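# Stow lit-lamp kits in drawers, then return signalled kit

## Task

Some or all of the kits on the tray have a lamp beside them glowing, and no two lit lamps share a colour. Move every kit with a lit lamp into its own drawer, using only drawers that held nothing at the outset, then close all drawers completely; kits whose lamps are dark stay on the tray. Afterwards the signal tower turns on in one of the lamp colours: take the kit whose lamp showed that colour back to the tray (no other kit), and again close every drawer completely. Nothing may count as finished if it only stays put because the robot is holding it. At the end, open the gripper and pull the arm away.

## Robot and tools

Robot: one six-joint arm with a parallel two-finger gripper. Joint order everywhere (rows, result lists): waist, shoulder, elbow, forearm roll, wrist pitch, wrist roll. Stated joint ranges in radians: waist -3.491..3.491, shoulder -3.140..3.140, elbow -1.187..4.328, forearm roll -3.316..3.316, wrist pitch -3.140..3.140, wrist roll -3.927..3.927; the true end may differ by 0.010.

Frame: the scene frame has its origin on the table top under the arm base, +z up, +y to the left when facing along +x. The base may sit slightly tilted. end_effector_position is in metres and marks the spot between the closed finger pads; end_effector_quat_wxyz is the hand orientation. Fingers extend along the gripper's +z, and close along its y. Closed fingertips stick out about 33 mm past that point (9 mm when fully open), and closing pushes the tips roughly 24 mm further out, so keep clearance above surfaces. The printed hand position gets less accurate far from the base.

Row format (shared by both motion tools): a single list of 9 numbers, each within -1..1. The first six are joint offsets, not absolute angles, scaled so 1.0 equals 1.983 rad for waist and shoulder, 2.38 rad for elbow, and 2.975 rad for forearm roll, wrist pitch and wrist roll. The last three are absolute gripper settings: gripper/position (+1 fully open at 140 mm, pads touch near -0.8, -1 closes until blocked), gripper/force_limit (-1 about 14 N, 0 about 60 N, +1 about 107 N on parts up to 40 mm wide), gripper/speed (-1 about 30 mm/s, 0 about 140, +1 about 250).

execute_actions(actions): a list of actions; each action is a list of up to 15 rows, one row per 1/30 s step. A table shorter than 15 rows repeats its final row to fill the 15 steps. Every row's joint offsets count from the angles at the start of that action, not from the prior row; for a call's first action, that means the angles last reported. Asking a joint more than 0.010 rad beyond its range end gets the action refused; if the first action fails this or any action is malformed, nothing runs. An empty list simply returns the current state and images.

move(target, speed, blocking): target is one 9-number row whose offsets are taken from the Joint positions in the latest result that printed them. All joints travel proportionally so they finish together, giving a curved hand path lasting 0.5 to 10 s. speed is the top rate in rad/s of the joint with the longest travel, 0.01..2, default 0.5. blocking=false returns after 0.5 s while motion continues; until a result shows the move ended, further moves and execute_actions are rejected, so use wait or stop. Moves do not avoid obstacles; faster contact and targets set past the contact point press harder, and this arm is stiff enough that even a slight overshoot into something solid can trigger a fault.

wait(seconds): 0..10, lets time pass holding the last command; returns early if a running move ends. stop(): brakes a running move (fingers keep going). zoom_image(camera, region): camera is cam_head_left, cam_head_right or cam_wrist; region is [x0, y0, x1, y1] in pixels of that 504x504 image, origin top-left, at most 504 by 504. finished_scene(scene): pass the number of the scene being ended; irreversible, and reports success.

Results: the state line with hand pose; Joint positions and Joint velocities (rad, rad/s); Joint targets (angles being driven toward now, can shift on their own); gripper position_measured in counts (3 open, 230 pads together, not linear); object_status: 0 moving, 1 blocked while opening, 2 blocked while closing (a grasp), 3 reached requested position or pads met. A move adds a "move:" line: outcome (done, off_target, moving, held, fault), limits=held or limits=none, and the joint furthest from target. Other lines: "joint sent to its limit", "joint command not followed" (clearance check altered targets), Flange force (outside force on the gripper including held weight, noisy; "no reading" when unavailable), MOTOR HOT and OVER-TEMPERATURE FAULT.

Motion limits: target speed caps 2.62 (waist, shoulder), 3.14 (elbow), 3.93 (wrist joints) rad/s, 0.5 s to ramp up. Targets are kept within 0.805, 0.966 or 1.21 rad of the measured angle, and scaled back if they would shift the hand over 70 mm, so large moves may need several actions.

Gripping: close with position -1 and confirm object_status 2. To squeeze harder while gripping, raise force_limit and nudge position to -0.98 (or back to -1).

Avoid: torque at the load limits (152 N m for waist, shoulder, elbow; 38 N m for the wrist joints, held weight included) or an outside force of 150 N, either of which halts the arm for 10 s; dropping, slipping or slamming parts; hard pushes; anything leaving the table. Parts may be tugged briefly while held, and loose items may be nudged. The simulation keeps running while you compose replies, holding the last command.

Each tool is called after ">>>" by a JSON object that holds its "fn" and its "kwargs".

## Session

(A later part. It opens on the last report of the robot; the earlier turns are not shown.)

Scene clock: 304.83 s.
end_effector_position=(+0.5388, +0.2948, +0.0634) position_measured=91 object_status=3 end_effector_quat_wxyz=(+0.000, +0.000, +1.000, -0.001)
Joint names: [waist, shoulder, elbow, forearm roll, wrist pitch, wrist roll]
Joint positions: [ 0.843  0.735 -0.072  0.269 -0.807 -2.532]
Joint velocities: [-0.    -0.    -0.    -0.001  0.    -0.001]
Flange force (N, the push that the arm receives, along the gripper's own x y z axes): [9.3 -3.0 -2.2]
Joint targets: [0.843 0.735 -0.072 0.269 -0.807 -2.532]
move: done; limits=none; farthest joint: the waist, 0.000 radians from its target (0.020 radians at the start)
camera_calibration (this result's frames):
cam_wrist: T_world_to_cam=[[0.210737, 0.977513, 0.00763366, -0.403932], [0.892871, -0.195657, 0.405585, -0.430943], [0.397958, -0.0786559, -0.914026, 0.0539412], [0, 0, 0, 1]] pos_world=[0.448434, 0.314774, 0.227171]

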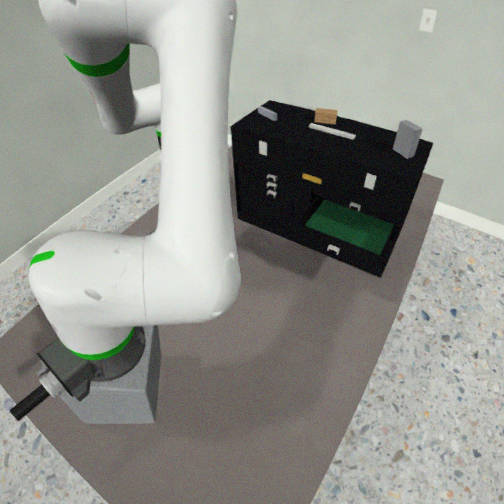

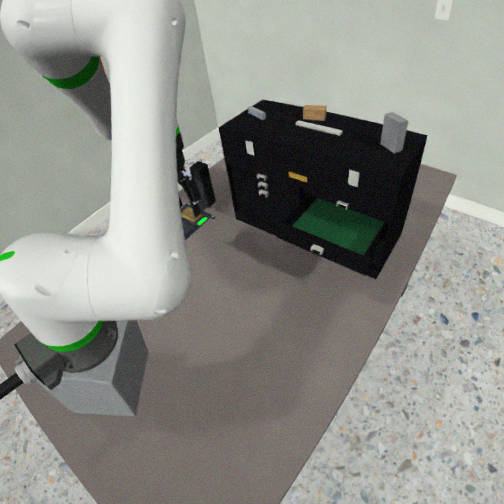

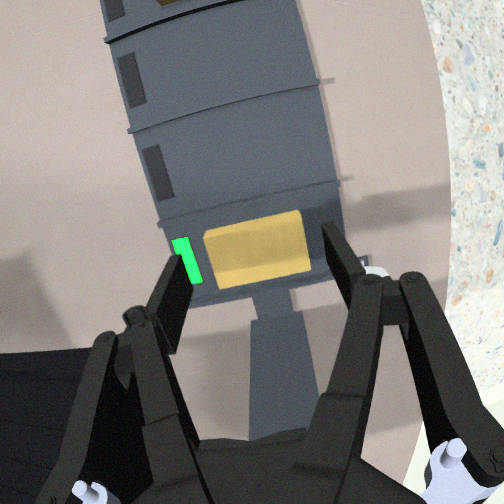

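>>> {"fn": "execute_actions", "kwargs": {"actions": []}}

>>> {"fn": "move", "kwargs": {"target": [-0.002,0.0151,-0.0025,0.003,0.012,-0.0019,0.3,-0.2,-0.5], "speed": 0.06}}

>>> {"fn": "move", "kwargs": {"target": [0,0,0,0,0,0,-1,-0.2,-0.5]}}

Scene clock: 324.97 s.
end_effector_position=(+0.5388, +0.2948, +0.0634) position_measured=91 object_status=3 end_effector_quat_wxyz=(-0.000, +0.000, +1.000, -0.001)
Joint names: [waist, shoulder, elbow, forearm roll, wrist pitch, wrist roll]
Joint positions: [ 0.843  0.735 -0.072  0.269 -0.807 -2.532]
Joint velocities: [-0.     0.     0.     0.001 -0.     0.001]
Flange force (N, the push that the arm receives, along the gripper's own x y z axes): [8.9 -2.5 -0.4]
Joint targets: [0.843 0.735 -0.072 0.269 -0.807 -2.532]
camera_calibration (this result's frames):
cam_wrist: T_world_to_cam=[[0.210736, 0.977513, 0.00760108, -0.403914], [0.892884, -0.195645, 0.405563, -0.430928], [0.39793, -0.0786798, -0.914036, 0.0539379], [0, 0, 0, 1]] pos_world=[0.448424, 0.314767, 0.227139]

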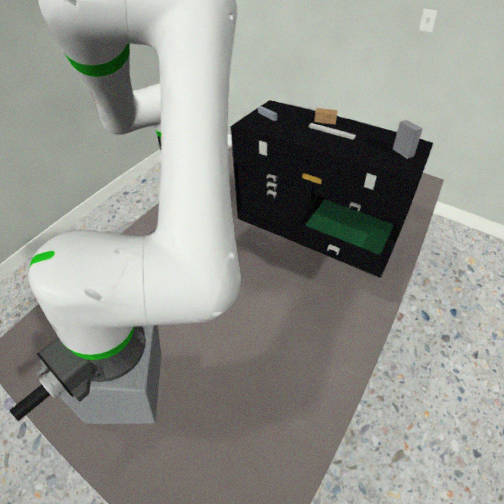

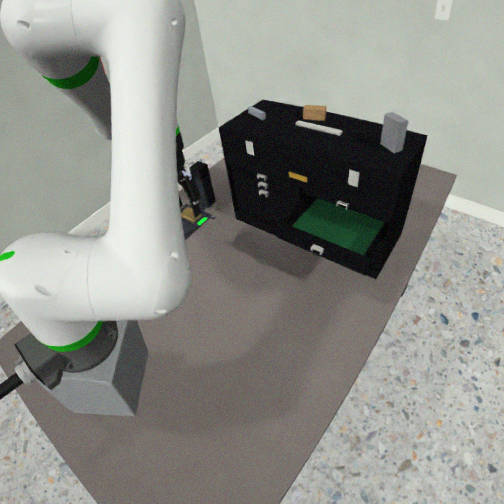

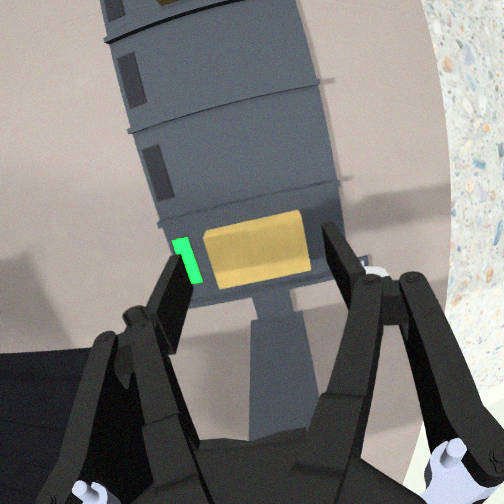

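Scene clock: 325.87 s.
end_effector_position=(+0.5370, +0.2958, +0.0443) position_measured=91 object_status=3 end_effector_quat_wxyz=(-0.000, -0.002, +1.000, -0.000)
Joint names: [waist, shoulder, elbow, forearm roll, wrist pitch, wrist roll]
Joint positions: [ 0.839  0.765 -0.078  0.278 -0.772 -2.537]
Joint velocities: [-0.     0.001 -0.    -0.     0.     0.001]
Flange force (N, the push that the arm receives, along the gripper's own x y z axes): [8.6 -2.2 -1.3]
Joint targets: [0.839 0.765 -0.078 0.278 -0.772 -2.537]
move: done; limits=none; farthest joint: the waist, 0.000 radians from its target (0.003 radians at the start)
camera_calibration (this result's frames):
cam_wrist: T_world_to_cam=[[0.207206, 0.978262, 0.0082736, -0.402673], [0.893729, -0.192728, 0.405097, -0.42274], [0.397886, -0.0765444, -0.914236, 0.0367007], [0, 0, 0, 1]] pos_world=[0.446649, 0.315256, 0.208136]

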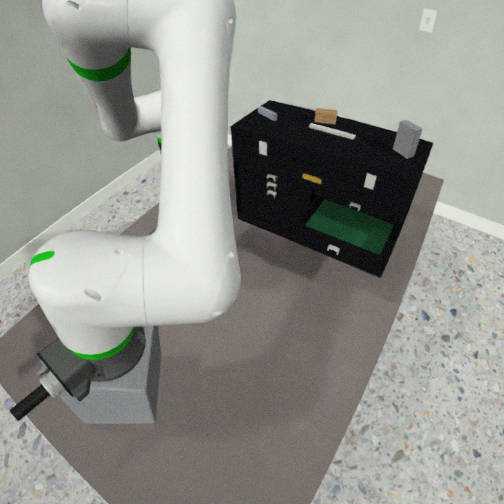

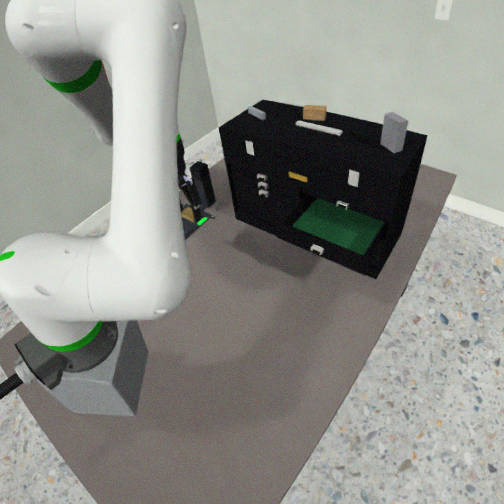

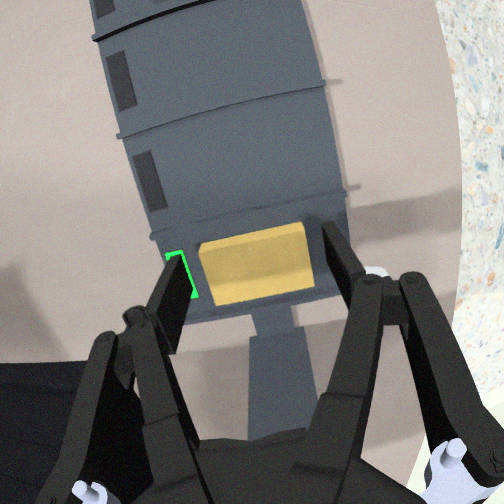

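Scene clock: 326.40 s.
end_effector_position=(+0.5370, +0.2958, +0.0443) position_measured=132 object_status=2 end_effector_quat_wxyz=(-0.000, -0.002, +1.000, -0.000)
Joint names: [waist, shoulder, elbow, forearm roll, wrist pitch, wrist roll]
Joint positions: [ 0.839  0.765 -0.078  0.278 -0.772 -2.537]
Joint velocities: [-0.001  0.001  0.     0.     0.     0.001]
Flange force (N, the push that the arm receives, along the gripper's own x y z axes): [16.1 -5.3 -29.1]
Joint targets: [0.839 0.765 -0.078 0.278 -0.772 -2.537]
move: done; limits=none; farthest joint: the waist, 0.000 radians from its target (0.000 radians at the start)
camera_calibration (this result's frames):
cam_wrist: T_world_to_cam=[[0.207162, 0.978272, 0.0082655, -0.402654], [0.893722, -0.19268, 0.405137, -0.422768], [0.397927, -0.0765417, -0.914219, 0.0366716], [0, 0, 0, 1]] pos_world=[0.446659, 0.315253, 0.208133]

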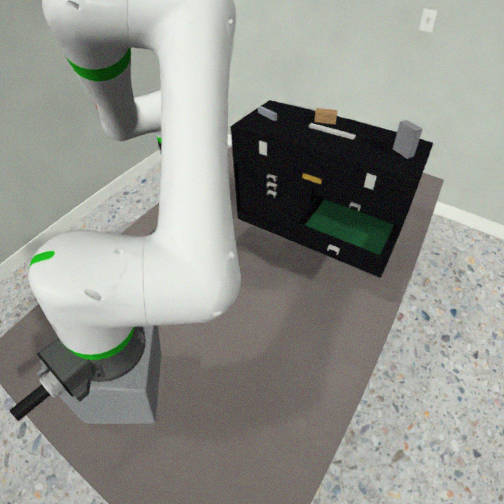

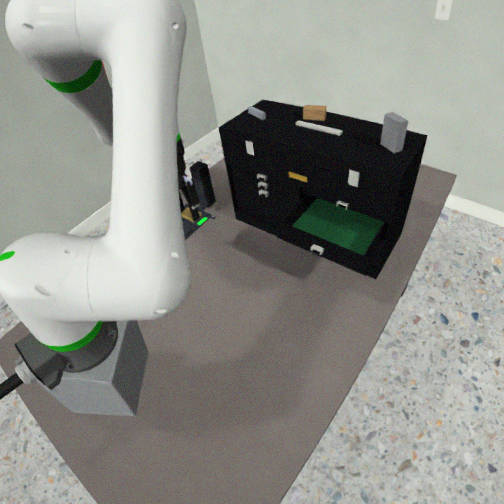

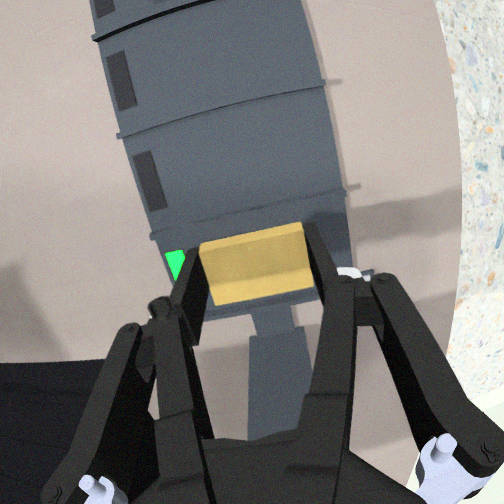

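>>> {"fn": "move", "kwargs": {"target": [0.0116,-0.057,0.0092,-0.0114,-0.0454,0.007,-1,-0.2,-0.5], "speed": 0.2}}

>>> {"fn": "move", "kwargs": {"target": [0,-0.361,-0.0832,-0.03,-0.1187,0,-1,-0.2,-0.5]}}

>>> {"fn": "move", "kwargs": {"target": [-0.428,0,0,0,0,0.33,-1,-0.2,-0.5], "speed": 0.6}}

>>> {"fn": "move", "kwargs": {"target": [0,0.126,0.105,0,0,0,-1,-0.2,-0.5], "speed": 0.3}}

>>> {"fn": "move", "kwargs": {"target": [-0.0106,0.0267,-0.0408,0.002,0.0508,0,-1,-0.2,-0.5], "speed": 0.12}}

Scene clock: 335.33 s.
end_effector_position=(+0.5378, +0.2949, +0.1171) position_measured=132 object_status=2 end_effector_quat_wxyz=(-0.001, +0.001, +1.000, -0.000)
Joint names: [waist, shoulder, elbow, forearm roll, wrist pitch, wrist roll]
Joint positions: [ 0.862  0.652 -0.056  0.244 -0.907 -2.516]
Joint velocities: [-0.001  0.001  0.    -0.001 -0.001  0.   ]
Flange force (N, the push that the arm receives, along the gripper's own x y z axes): [8.1 -1.5 1.8]
Joint targets: [0.862 0.652 -0.056 0.244 -0.907 -2.516]
move: done; limits=none; farthest joint: the waist, 0.000 radians from its target (0.023 radians at the start)
camera_calibration (this result's frames):
cam_wrist: T_world_to_cam=[[0.21213, 0.977209, 0.00803185, -0.404947], [0.893036, -0.197182, 0.404482, -0.451361], [0.396847, -0.0786298, -0.914511, 0.104008], [0, 0, 0, 1]] pos_world=[0.447708, 0.314895, 0.280936]

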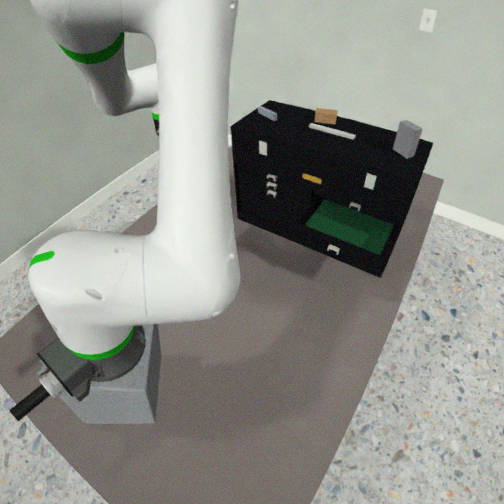

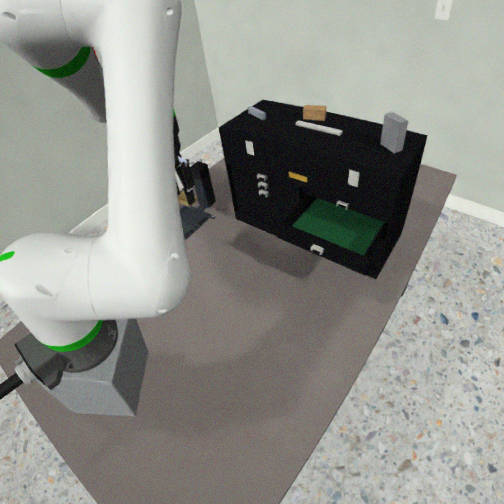

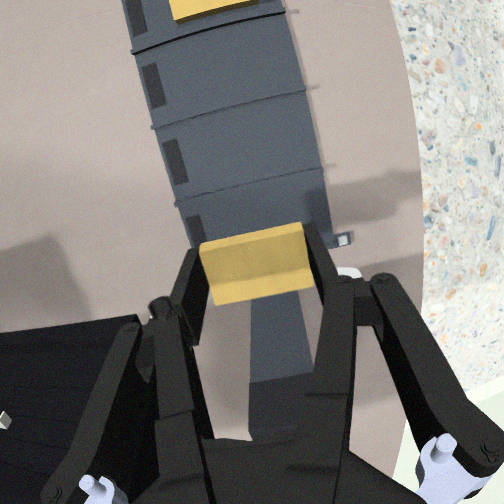

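Scene clock: 337.20 s.
end_effector_position=(+0.4604, +0.1609, +0.3877) position_measured=132 object_status=2 end_effector_quat_wxyz=(+0.033, +0.066, +0.995, +0.071)
Joint names: [waist, shoulder, elbow, forearm roll, wrist pitch, wrist roll]
Joint positions: [ 0.862 -0.064 -0.254  0.155 -1.26  -2.516]
Joint velocities: [ 0.     0.    -0.    -0.001 -0.    -0.   ]
Flange force (N, the push that the arm receives, along the gripper's own x y z axes): [9.2 -0.6 3.6]
Joint targets: [0.862 -0.064 -0.254 0.155 -1.260 -2.516]
move: done; limits=none; farthest joint: the waist, 0.000 radians from its target (0.000 radians at the start)
camera_calibration (this result's frames):
cam_wrist: T_world_to_cam=[[0.330943, 0.929503, 0.162789, -0.366716], [0.827928, -0.368779, 0.422537, -0.467513], [0.452783, -0.00505837, -0.891607, 0.325244], [0, 0, 0, 1]] pos_world=[0.361164, 0.1701, 0.547229]

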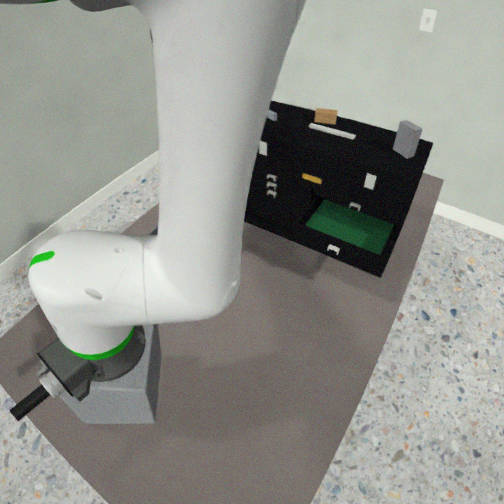

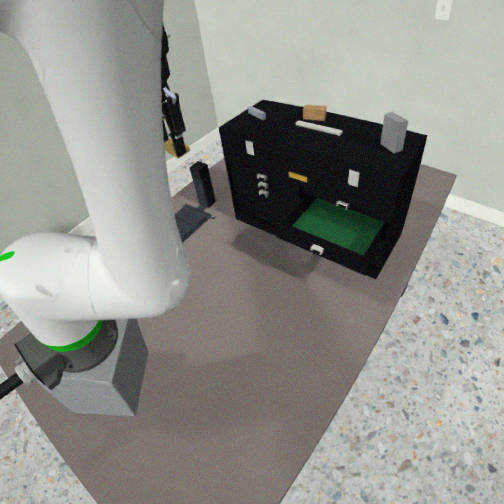

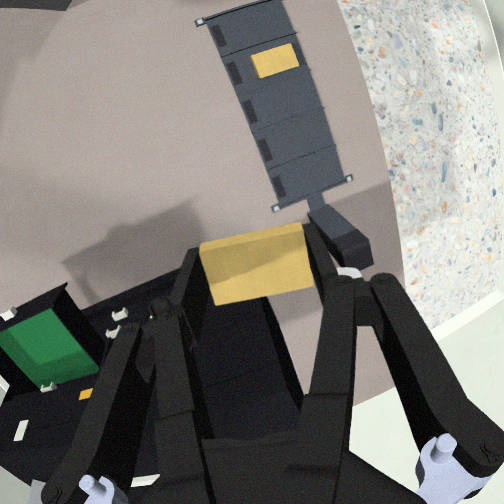

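Scene clock: 339.30 s.
end_effector_position=(+0.4481, -0.2287, +0.3278) position_measured=132 object_status=2 end_effector_quat_wxyz=(-0.001, -0.007, +1.000, +0.000)
Joint names: [waist, shoulder, elbow, forearm roll, wrist pitch, wrist roll]
Joint positions: [ 0.013 -0.064 -0.254  0.155 -1.26  -1.535]
Joint velocities: [-0.002  0.002 -0.     0.    -0.    -0.   ]
Flange force (N, the push that the arm receives, along the gripper's own x y z axes): [6.1 7.2 3.6]
Joint targets: [0.013 -0.064 -0.254 0.155 -1.260 -1.535]
move: done; limits=none; farthest joint: the waist, 0.000 radians from its target (0.848 radians at the start)
camera_calibration (this result's frames):
cam_wrist: T_world_to_cam=[[0.196023, 0.980557, 0.00910923, 0.131724], [0.896637, -0.182992, 0.403182, -0.557642], [0.39701, -0.0708652, -0.915074, 0.293077], [0, 0, 0, 1]] pos_world=[0.357827, -0.210438, 0.491819]

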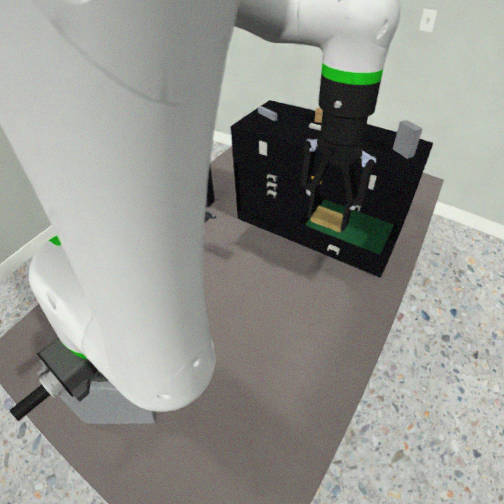

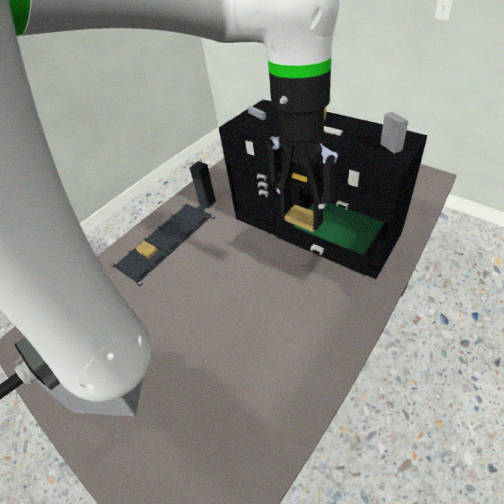

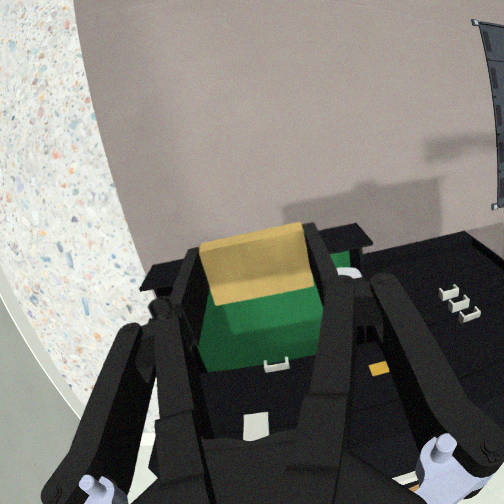

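Scene clock: 340.53 s.
end_effector_position=(+0.5484, -0.2328, +0.3090) position_measured=132 object_status=2 end_effector_quat_wxyz=(-0.001, -0.007, +1.000, +0.000)
Joint names: [waist, shoulder, elbow, forearm roll, wrist pitch, wrist roll]
Joint positions: [ 0.013  0.186 -0.005  0.155 -1.26  -1.535]
Joint velocities: [-0.001  0.     0.001 -0.     0.    -0.001]
Flange force (N, the push that the arm receives, along the gripper's own x y z axes): [7.0 5.7 3.1]
Joint targets: [0.013 0.186 -0.004 0.155 -1.260 -1.535]
move: done; limits=none; farthest joint: the waist, 0.000 radians from its target (0.000 radians at the start)
camera_calibration (this result's frames):
cam_wrist: T_world_to_cam=[[0.196042, 0.980553, 0.00910658, 0.116288], [0.896631, -0.183008, 0.403189, -0.640785], [0.397015, -0.0708769, -0.915071, 0.235729], [0, 0, 0, 1]] pos_world=[0.458162, -0.214588, 0.473008]

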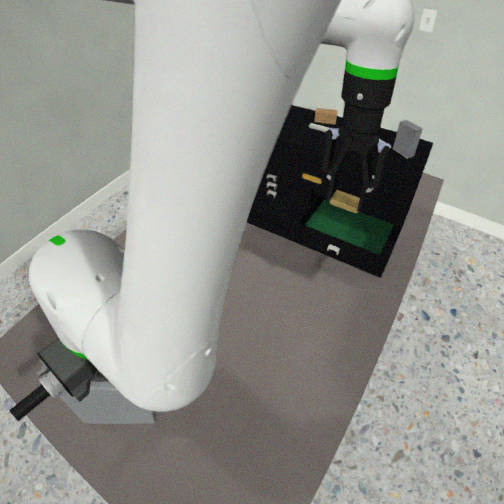

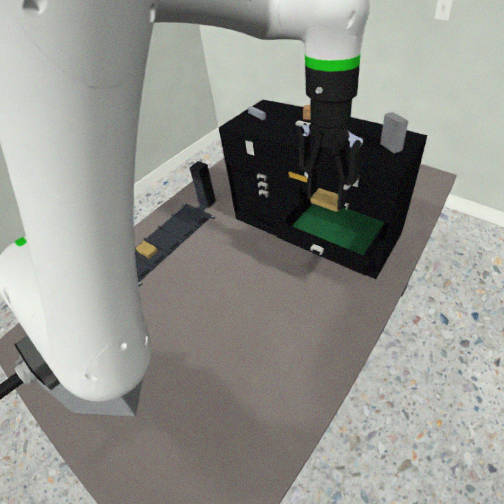

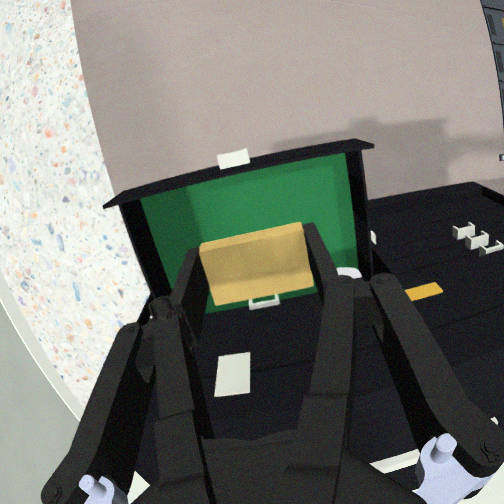

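Scene clock: 342.13 s.
end_effector_position=(+0.5445, -0.2328, +0.2413) position_measured=132 object_status=2 end_effector_quat_wxyz=(-0.001, -0.009, +1.000, +0.001)
Joint names: [waist, shoulder, elbow, forearm roll, wrist pitch, wrist roll]
Joint positions: [-0.008  0.239 -0.102  0.161 -1.109 -1.535]
Joint velocities: [ 0.     0.    -0.    -0.     0.    -0.001]
Flange force (N, the push that the arm receives, along the gripper's own x y z axes): [6.5 5.1 1.7]
Joint targets: [-0.008 0.239 -0.102 0.161 -1.109 -1.535]
move: done; limits=none; farthest joint: the waist, 0.000 radians from its target (0.021 radians at the start)
camera_calibration (this result's frames):
cam_wrist: T_world_to_cam=[[0.192723, 0.981202, 0.00999093, 0.119403], [0.897327, -0.18035, 0.402838, -0.609653], [0.397068, -0.068671, -0.915217, 0.175847], [0, 0, 0, 1]] pos_world=[0.454223, -0.215034, 0.405337]

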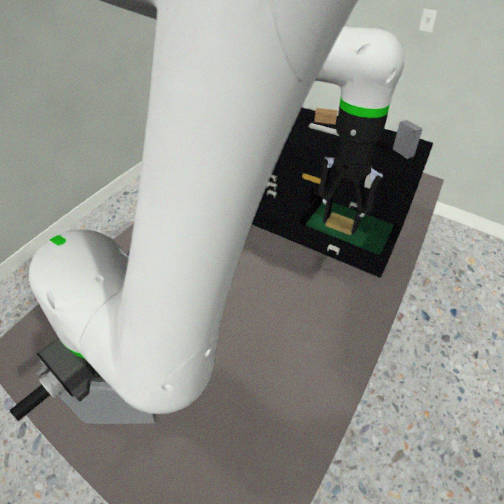

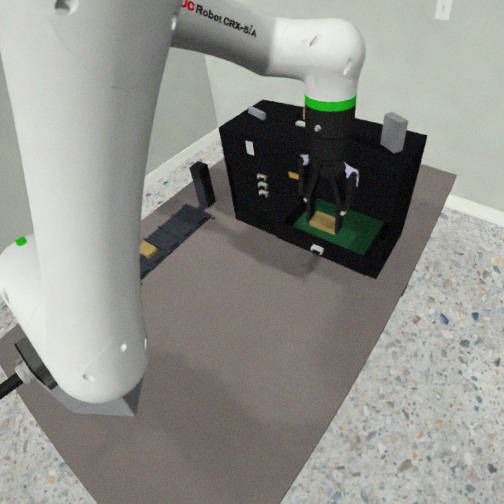

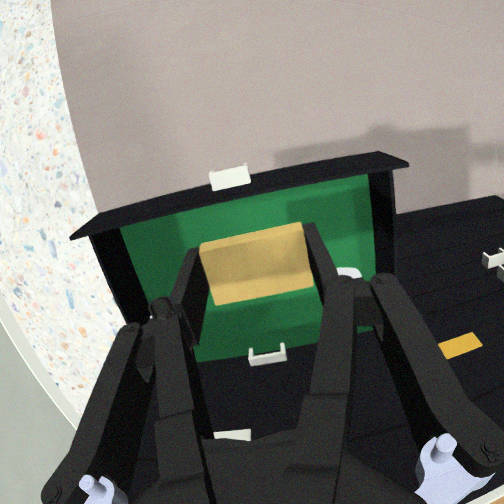

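>>> {"fn": "move", "kwargs": {"target": [-0.0031,0.011,-0.0095,0.001,0.015,0,-1,-0.2,-0.5], "speed": 0.04}}

>>> {"fn": "move", "kwargs": {"target": [-0.0012,0.0044,-0.0038,0.0004,0.006,0,-1,-0.2,-0.5], "speed": 0.015}}

Scene clock: 346.60 s.
end_effector_position=(+0.5439, -0.2329, +0.2209) position_measured=132 object_status=2 end_effector_quat_wxyz=(-0.001, -0.010, +1.000, +0.001)
Joint names: [waist, shoulder, elbow, forearm roll, wrist pitch, wrist roll]
Joint positions: [-0.014  0.261 -0.124  0.164 -1.064 -1.535]
Joint velocities: [-0.002 -0.    -0.    -0.001  0.001 -0.001]
Flange force (N, the push that the arm receives, along the gripper's own x y z axes): [6.7 5.9 1.9]
Joint targets: [-0.014 0.261 -0.124 0.164 -1.064 -1.535]
move: done; limits=none; farthest joint: the waist, 0.000 radians from its target (0.006 radians at the start)
camera_calibration (this result's frames):
cam_wrist: T_world_to_cam=[[0.191066, 0.981527, 0.0099654, 0.120788], [0.897682, -0.178833, 0.402722, -0.600778], [0.397065, -0.0680007, -0.915268, 0.157597], [0, 0, 0, 1]] pos_world=[0.453653, -0.215279, 0.384987]

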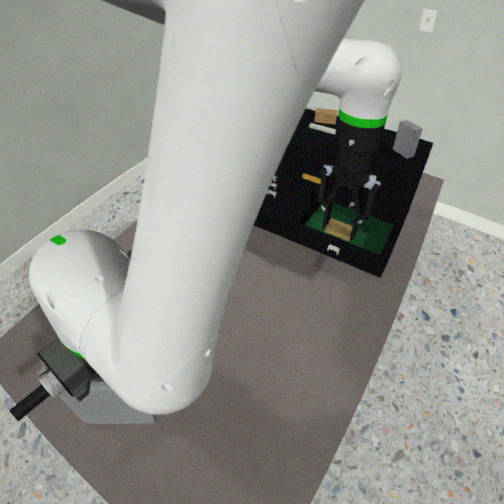

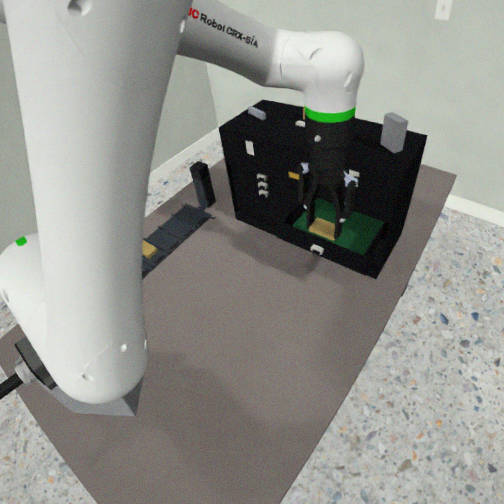

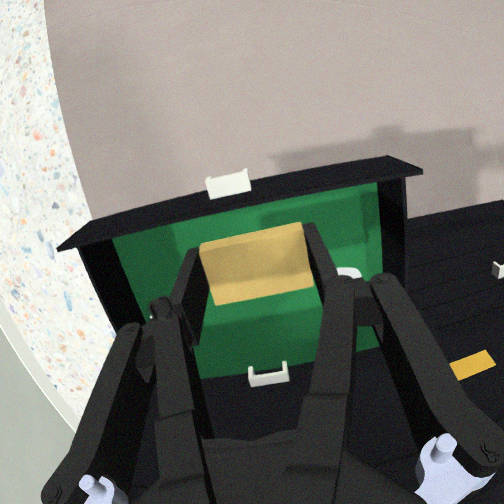

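Scene clock: 348.00 s.
end_effector_position=(+0.5435, -0.2329, +0.2128) position_measured=132 object_status=2 end_effector_quat_wxyz=(-0.001, -0.010, +1.000, +0.001)
Joint names: [waist, shoulder, elbow, forearm roll, wrist pitch, wrist roll]
Joint positions: [-0.017  0.27  -0.133  0.165 -1.046 -1.535]
Joint velocities: [-0.    -0.001 -0.    -0.     0.     0.001]
Flange force (N, the push that the arm receives, along the gripper's own x y z axes): [6.4 6.1 2.3]
Joint targets: [-0.017 0.270 -0.133 0.165 -1.046 -1.535]
move: done; limits=none; farthest joint: the waist, 0.000 radians from its target (0.002 radians at the start)
camera_calibration (this result's frames):
cam_wrist: T_world_to_cam=[[0.190305, 0.981673, 0.0100803, 0.121322], [0.897833, -0.178187, 0.402673, -0.597043], [0.397089, -0.0675804, -0.915288, 0.150461], [0, 0, 0, 1]] pos_world=[0.45321, -0.215316, 0.376905]

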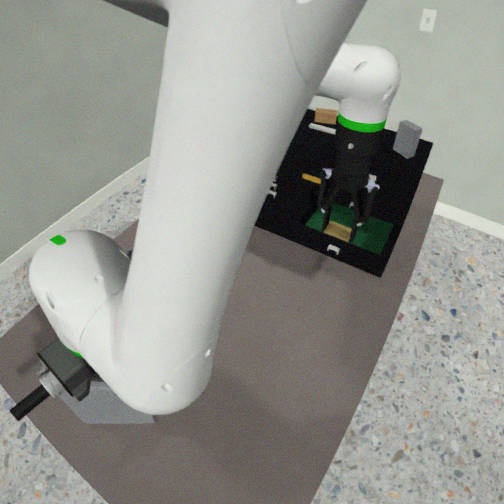

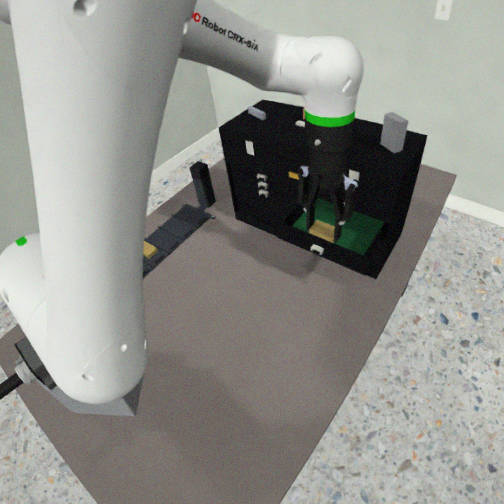

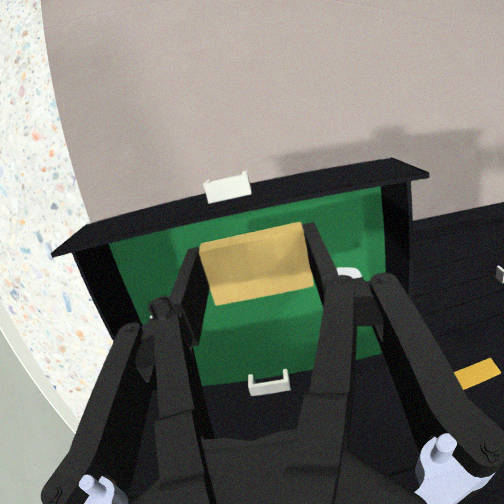

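Go in 2 mm steps, one call each.

>>> {"fn": "move", "kwargs": {"target": [-0.0004,0.0015,-0.0012,0.0001,0.002,0,-1,-0.2,-0.5], "speed": 0.015}}

Scene clock: 350.17 s.
end_effector_position=(+0.5434, -0.2328, +0.2102) position_measured=132 object_status=2 end_effector_quat_wxyz=(-0.001, -0.010, +1.000, +0.001)
Joint names: [waist, shoulder, elbow, forearm roll, wrist pitch, wrist roll]
Joint positions: [-0.018  0.273 -0.136  0.165 -1.04  -1.535]
Joint velocities: [-0.     0.    -0.    -0.001  0.     0.   ]
Flange force (N, the push that the arm receives, along the gripper's own x y z axes): [7.3 6.0 2.0]
Joint targets: [-0.018 0.273 -0.136 0.165 -1.040 -1.535]
move: done; limits=none; farthest joint: the waist, 0.000 radians from its target (0.001 radians at the start)
camera_calibration (this result's frames):
cam_wrist: T_world_to_cam=[[0.190112, 0.981709, 0.0102252, 0.12141], [0.897833, -0.178063, 0.402726, -0.595851], [0.397181, -0.0673825, -0.915263, 0.148052], [0, 0, 0, 1]] pos_world=[0.45309, -0.215312, 0.37423]

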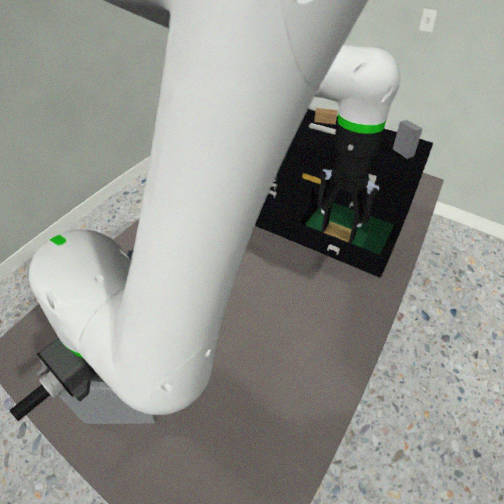

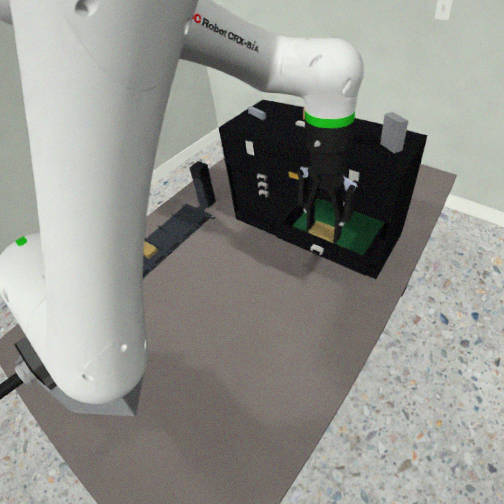

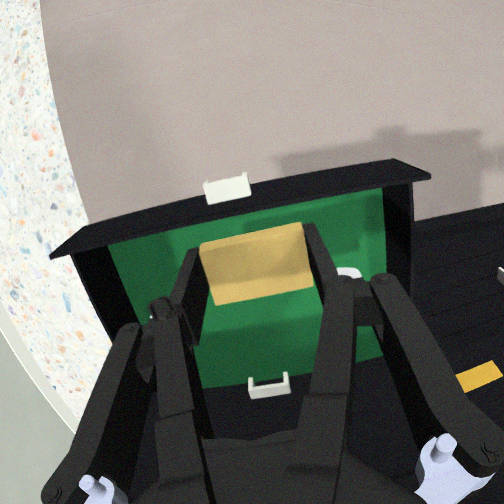

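>>> {"fn": "move", "kwargs": {"target": [-0.0004,0.0017,-0.0013,0.0001,0.0022,0,-1,-0.2,-0.5], "speed": 0.015}}

Scene clock: 352.17 s.
end_effector_position=(+0.5433, -0.2327, +0.2072) position_measured=132 object_status=2 end_effector_quat_wxyz=(-0.001, -0.011, +1.000, +0.001)
Joint names: [waist, shoulder, elbow, forearm roll, wrist pitch, wrist roll]
Joint positions: [-0.018  0.276 -0.139  0.165 -1.034 -1.535]
Joint velocities: [ 0.     0.    -0.     0.     0.     0.001]
Flange force (N, the push that the arm receives, along the gripper's own x y z axes): [5.5 5.6 1.8]
Joint targets: [-0.018 0.276 -0.139 0.165 -1.034 -1.535]
move: done; limits=none; farthest joint: the waist, 0.000 radians from its target (0.001 radians at the start)
camera_calibration (this result's frames):
cam_wrist: T_world_to_cam=[[0.18983, 0.981762, 0.0104237, 0.121479], [0.897862, -0.177883, 0.402743, -0.59452], [0.397252, -0.0670936, -0.915254, 0.145411], [0, 0, 0, 1]] pos_world=[0.452972, -0.215263, 0.371261]

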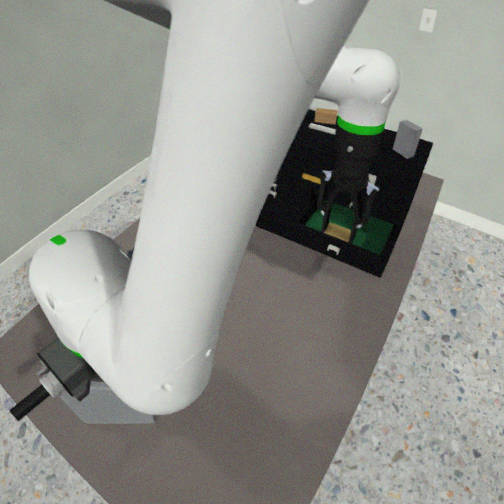

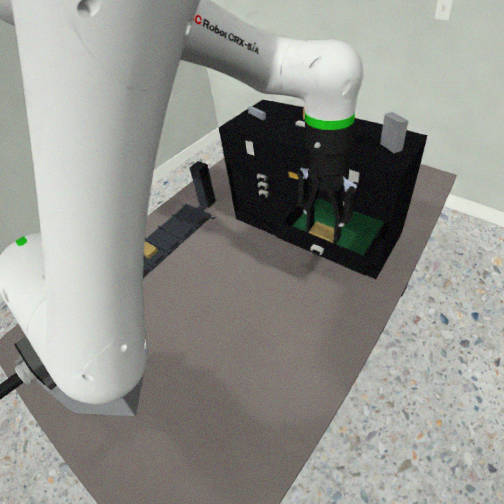

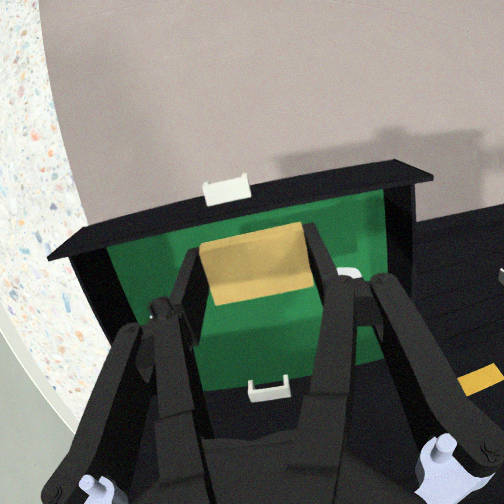

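>>> {"fn": "move", "kwargs": {"target": [-0.0004,0.0017,-0.0013,0.0001,0.0022,0,-1,-0.2,-0.5], "speed": 0.015}}

Scene clock: 354.77 s.
end_effector_position=(+0.5432, -0.2326, +0.2042) position_measured=132 object_status=2 end_effector_quat_wxyz=(-0.001, -0.011, +1.000, +0.001)
Joint names: [waist, shoulder, elbow, forearm roll, wrist pitch, wrist roll]
Joint positions: [-0.019  0.279 -0.142  0.166 -1.027 -1.535]
Joint velocities: [0. 0. 0. 0. 0. 0.]
Flange force (N, the push that the arm receives, along the gripper's own x y z axes): [6.6 6.4 2.7]
Joint targets: [-0.019 0.279 -0.142 0.166 -1.027 -1.535]
move: done; limits=none; farthest joint: the waist, 0.000 radians from its target (0.000 radians at the start)
camera_calibration (this result's frames):
cam_wrist: T_world_to_cam=[[0.189549, 0.981814, 0.0106301, 0.121548], [0.89789, -0.177707, 0.402759, -0.593176], [0.397323, -0.0667977, -0.915244, 0.142783], [0, 0, 0, 1]] pos_world=[0.452836, -0.215211, 0.368296]

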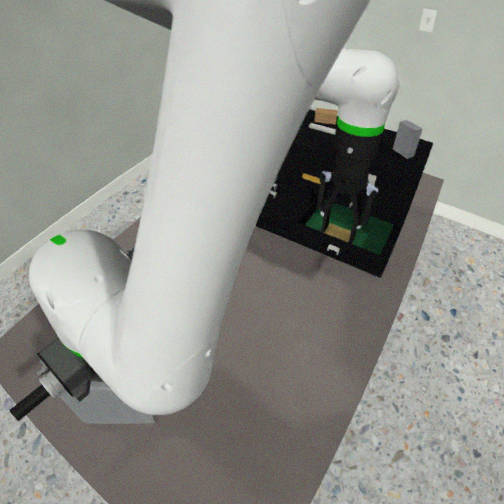

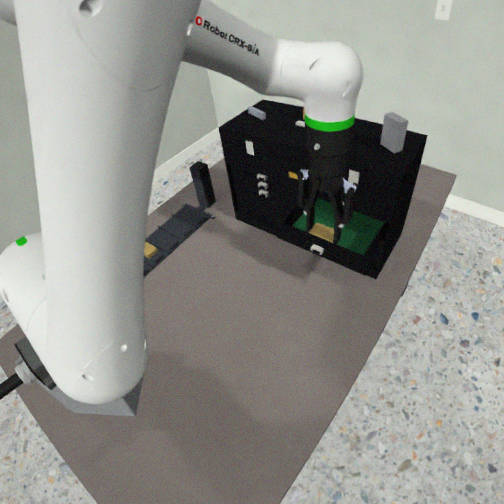

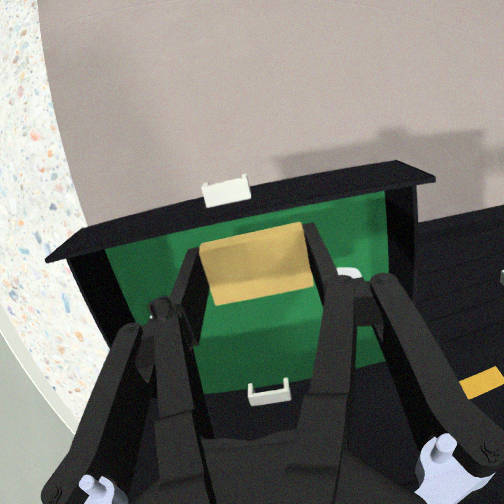

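>>> {"fn": "move", "kwargs": {"target": [-0.0004,0.0017,-0.0013,0.0001,0.0022,0,-1,-0.2,-0.5], "speed": 0.015}}

Scene clock: 357.43 s.
end_effector_position=(+0.5430, -0.2325, +0.2013) position_measured=132 object_status=2 end_effector_quat_wxyz=(-0.001, -0.011, +1.000, +0.001)
Joint names: [waist, shoulder, elbow, forearm roll, wrist pitch, wrist roll]
Joint positions: [-0.02   0.283 -0.145  0.166 -1.021 -1.535]
Joint velocities: [ 0.    -0.001  0.    -0.     0.001  0.   ]
Flange force (N, the push that the arm receives, along the gripper's own x y z axes): [6.2 5.6 1.5]
Joint targets: [-0.020 0.283 -0.145 0.166 -1.021 -1.535]
move: done; limits=none; farthest joint: the waist, 0.000 radians from its target (0.001 radians at the start)
camera_calibration (this result's frames):
cam_wrist: T_world_to_cam=[[0.189268, 0.981866, 0.0108443, 0.121615], [0.897917, -0.177534, 0.402773, -0.591818], [0.397395, -0.0664947, -0.915235, 0.140167], [0, 0, 0, 1]] pos_world=[0.452684, -0.215157, 0.365336]

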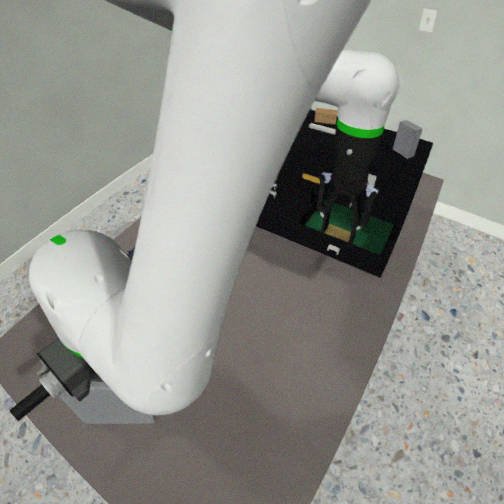

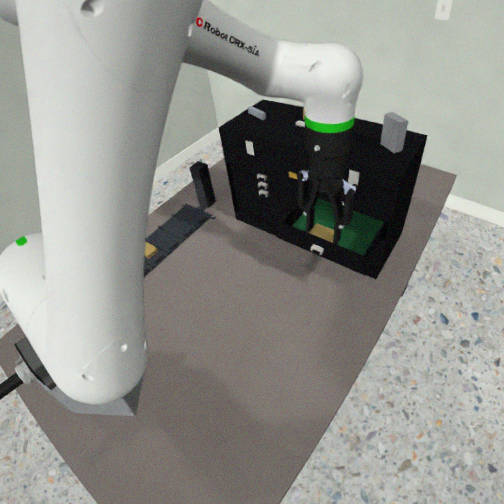

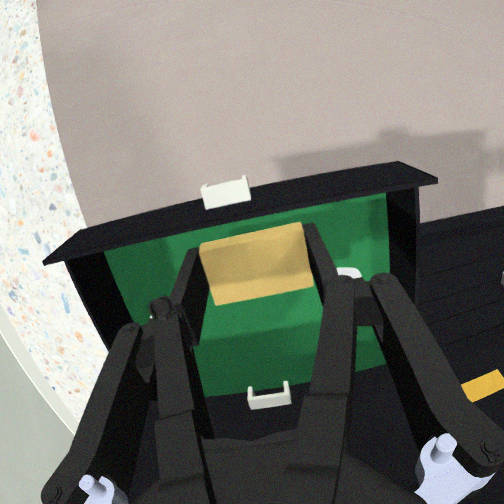

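>>> {"fn": "move", "kwargs": {"target": [-0.0004,0.0017,-0.0013,0.0001,0.0022,0,-1,-0.2,-0.5], "speed": 0.015}}

Scene clock: 359.73 s.
end_effector_position=(+0.5429, -0.2324, +0.1983) position_measured=132 object_status=2 end_effector_quat_wxyz=(-0.001, -0.011, +1.000, +0.001)
Joint names: [waist, shoulder, elbow, forearm roll, wrist pitch, wrist roll]
Joint positions: [-0.021  0.286 -0.148  0.166 -1.014 -1.535]
Joint velocities: [ 0.001  0.001  0.    -0.     0.     0.001]
Flange force (N, the push that the arm receives, along the gripper's own x y z axes): [6.1 5.5 1.6]
Joint targets: [-0.021 0.286 -0.148 0.166 -1.014 -1.535]
move: done; limits=none; farthest joint: the waist, 0.000 radians from its target (0.001 radians at the start)
camera_calibration (this result's frames):
cam_wrist: T_world_to_cam=[[0.188987, 0.981917, 0.0110664, 0.121682], [0.897944, -0.177365, 0.402787, -0.590445], [0.397467, -0.0661846, -0.915227, 0.137564], [0, 0, 0, 1]] pos_world=[0.452514, -0.215101, 0.362379]

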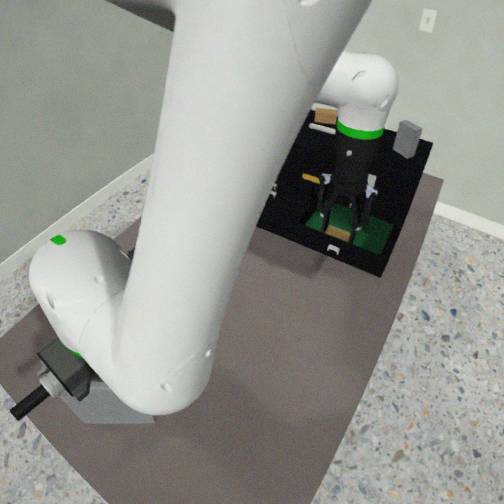

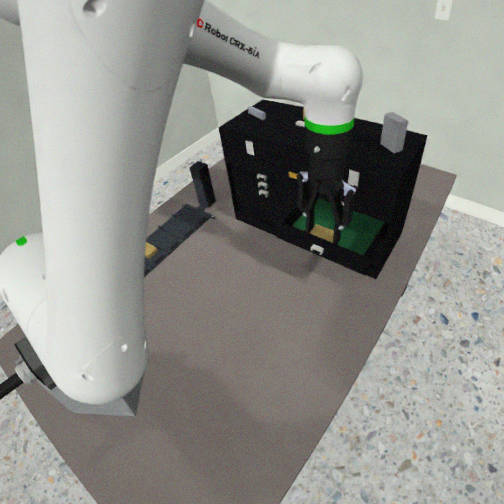

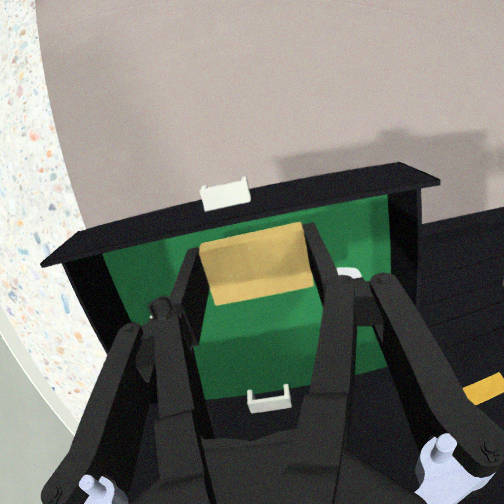

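>>> {"fn": "move", "kwargs": {"target": [-0.0004,0.0017,-0.0013,0.0001,0.0022,0,-1,-0.2,-0.5], "speed": 0.015}}

Scene clock: 362.23 s.
end_effector_position=(+0.5427, -0.2322, +0.1954) position_measured=132 object_status=2 end_effector_quat_wxyz=(-0.001, -0.011, +1.000, +0.002)
Joint names: [waist, shoulder, elbow, forearm roll, wrist pitch, wrist roll]
Joint positions: [-0.022  0.289 -0.151  0.167 -1.008 -1.535]
Joint velocities: [ 0.001 -0.     0.    -0.     0.    -0.002]
Flange force (N, the push that the arm receives, along the gripper's own x y z axes): [6.0 5.4 1.6]
Joint targets: [-0.022 0.290 -0.151 0.167 -1.008 -1.535]
move: done; limits=none; farthest joint: the waist, 0.000 radians from its target (0.001 radians at the start)
camera_calibration (this result's frames):
cam_wrist: T_world_to_cam=[[0.188707, 0.981968, 0.0112964, 0.121747], [0.897971, -0.177199, 0.402801, -0.589059], [0.397539, -0.0658675, -0.915218, 0.134973], [0, 0, 0, 1]] pos_world=[0.452327, -0.215042, 0.359427]

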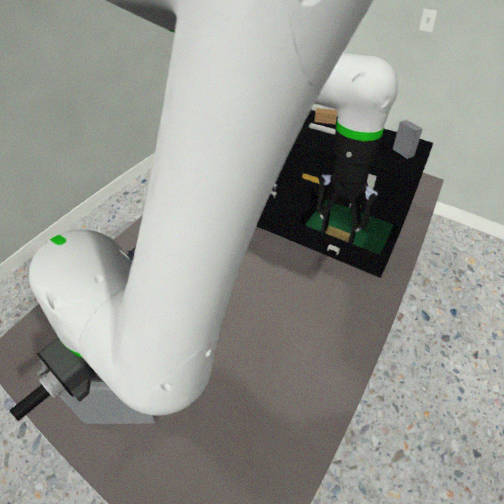

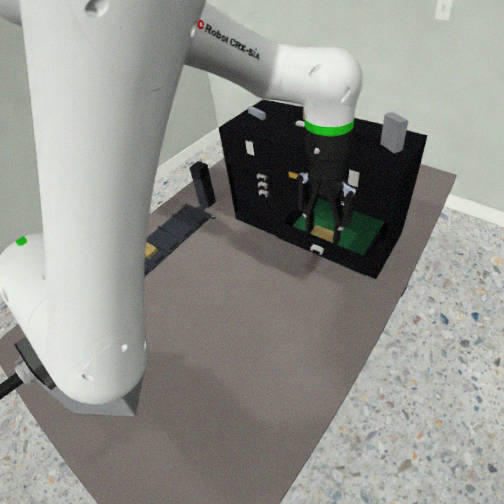

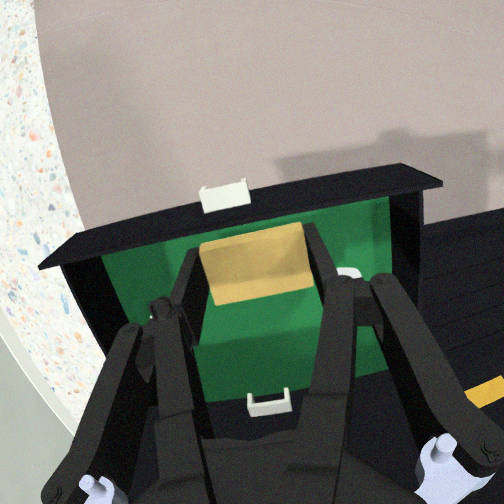

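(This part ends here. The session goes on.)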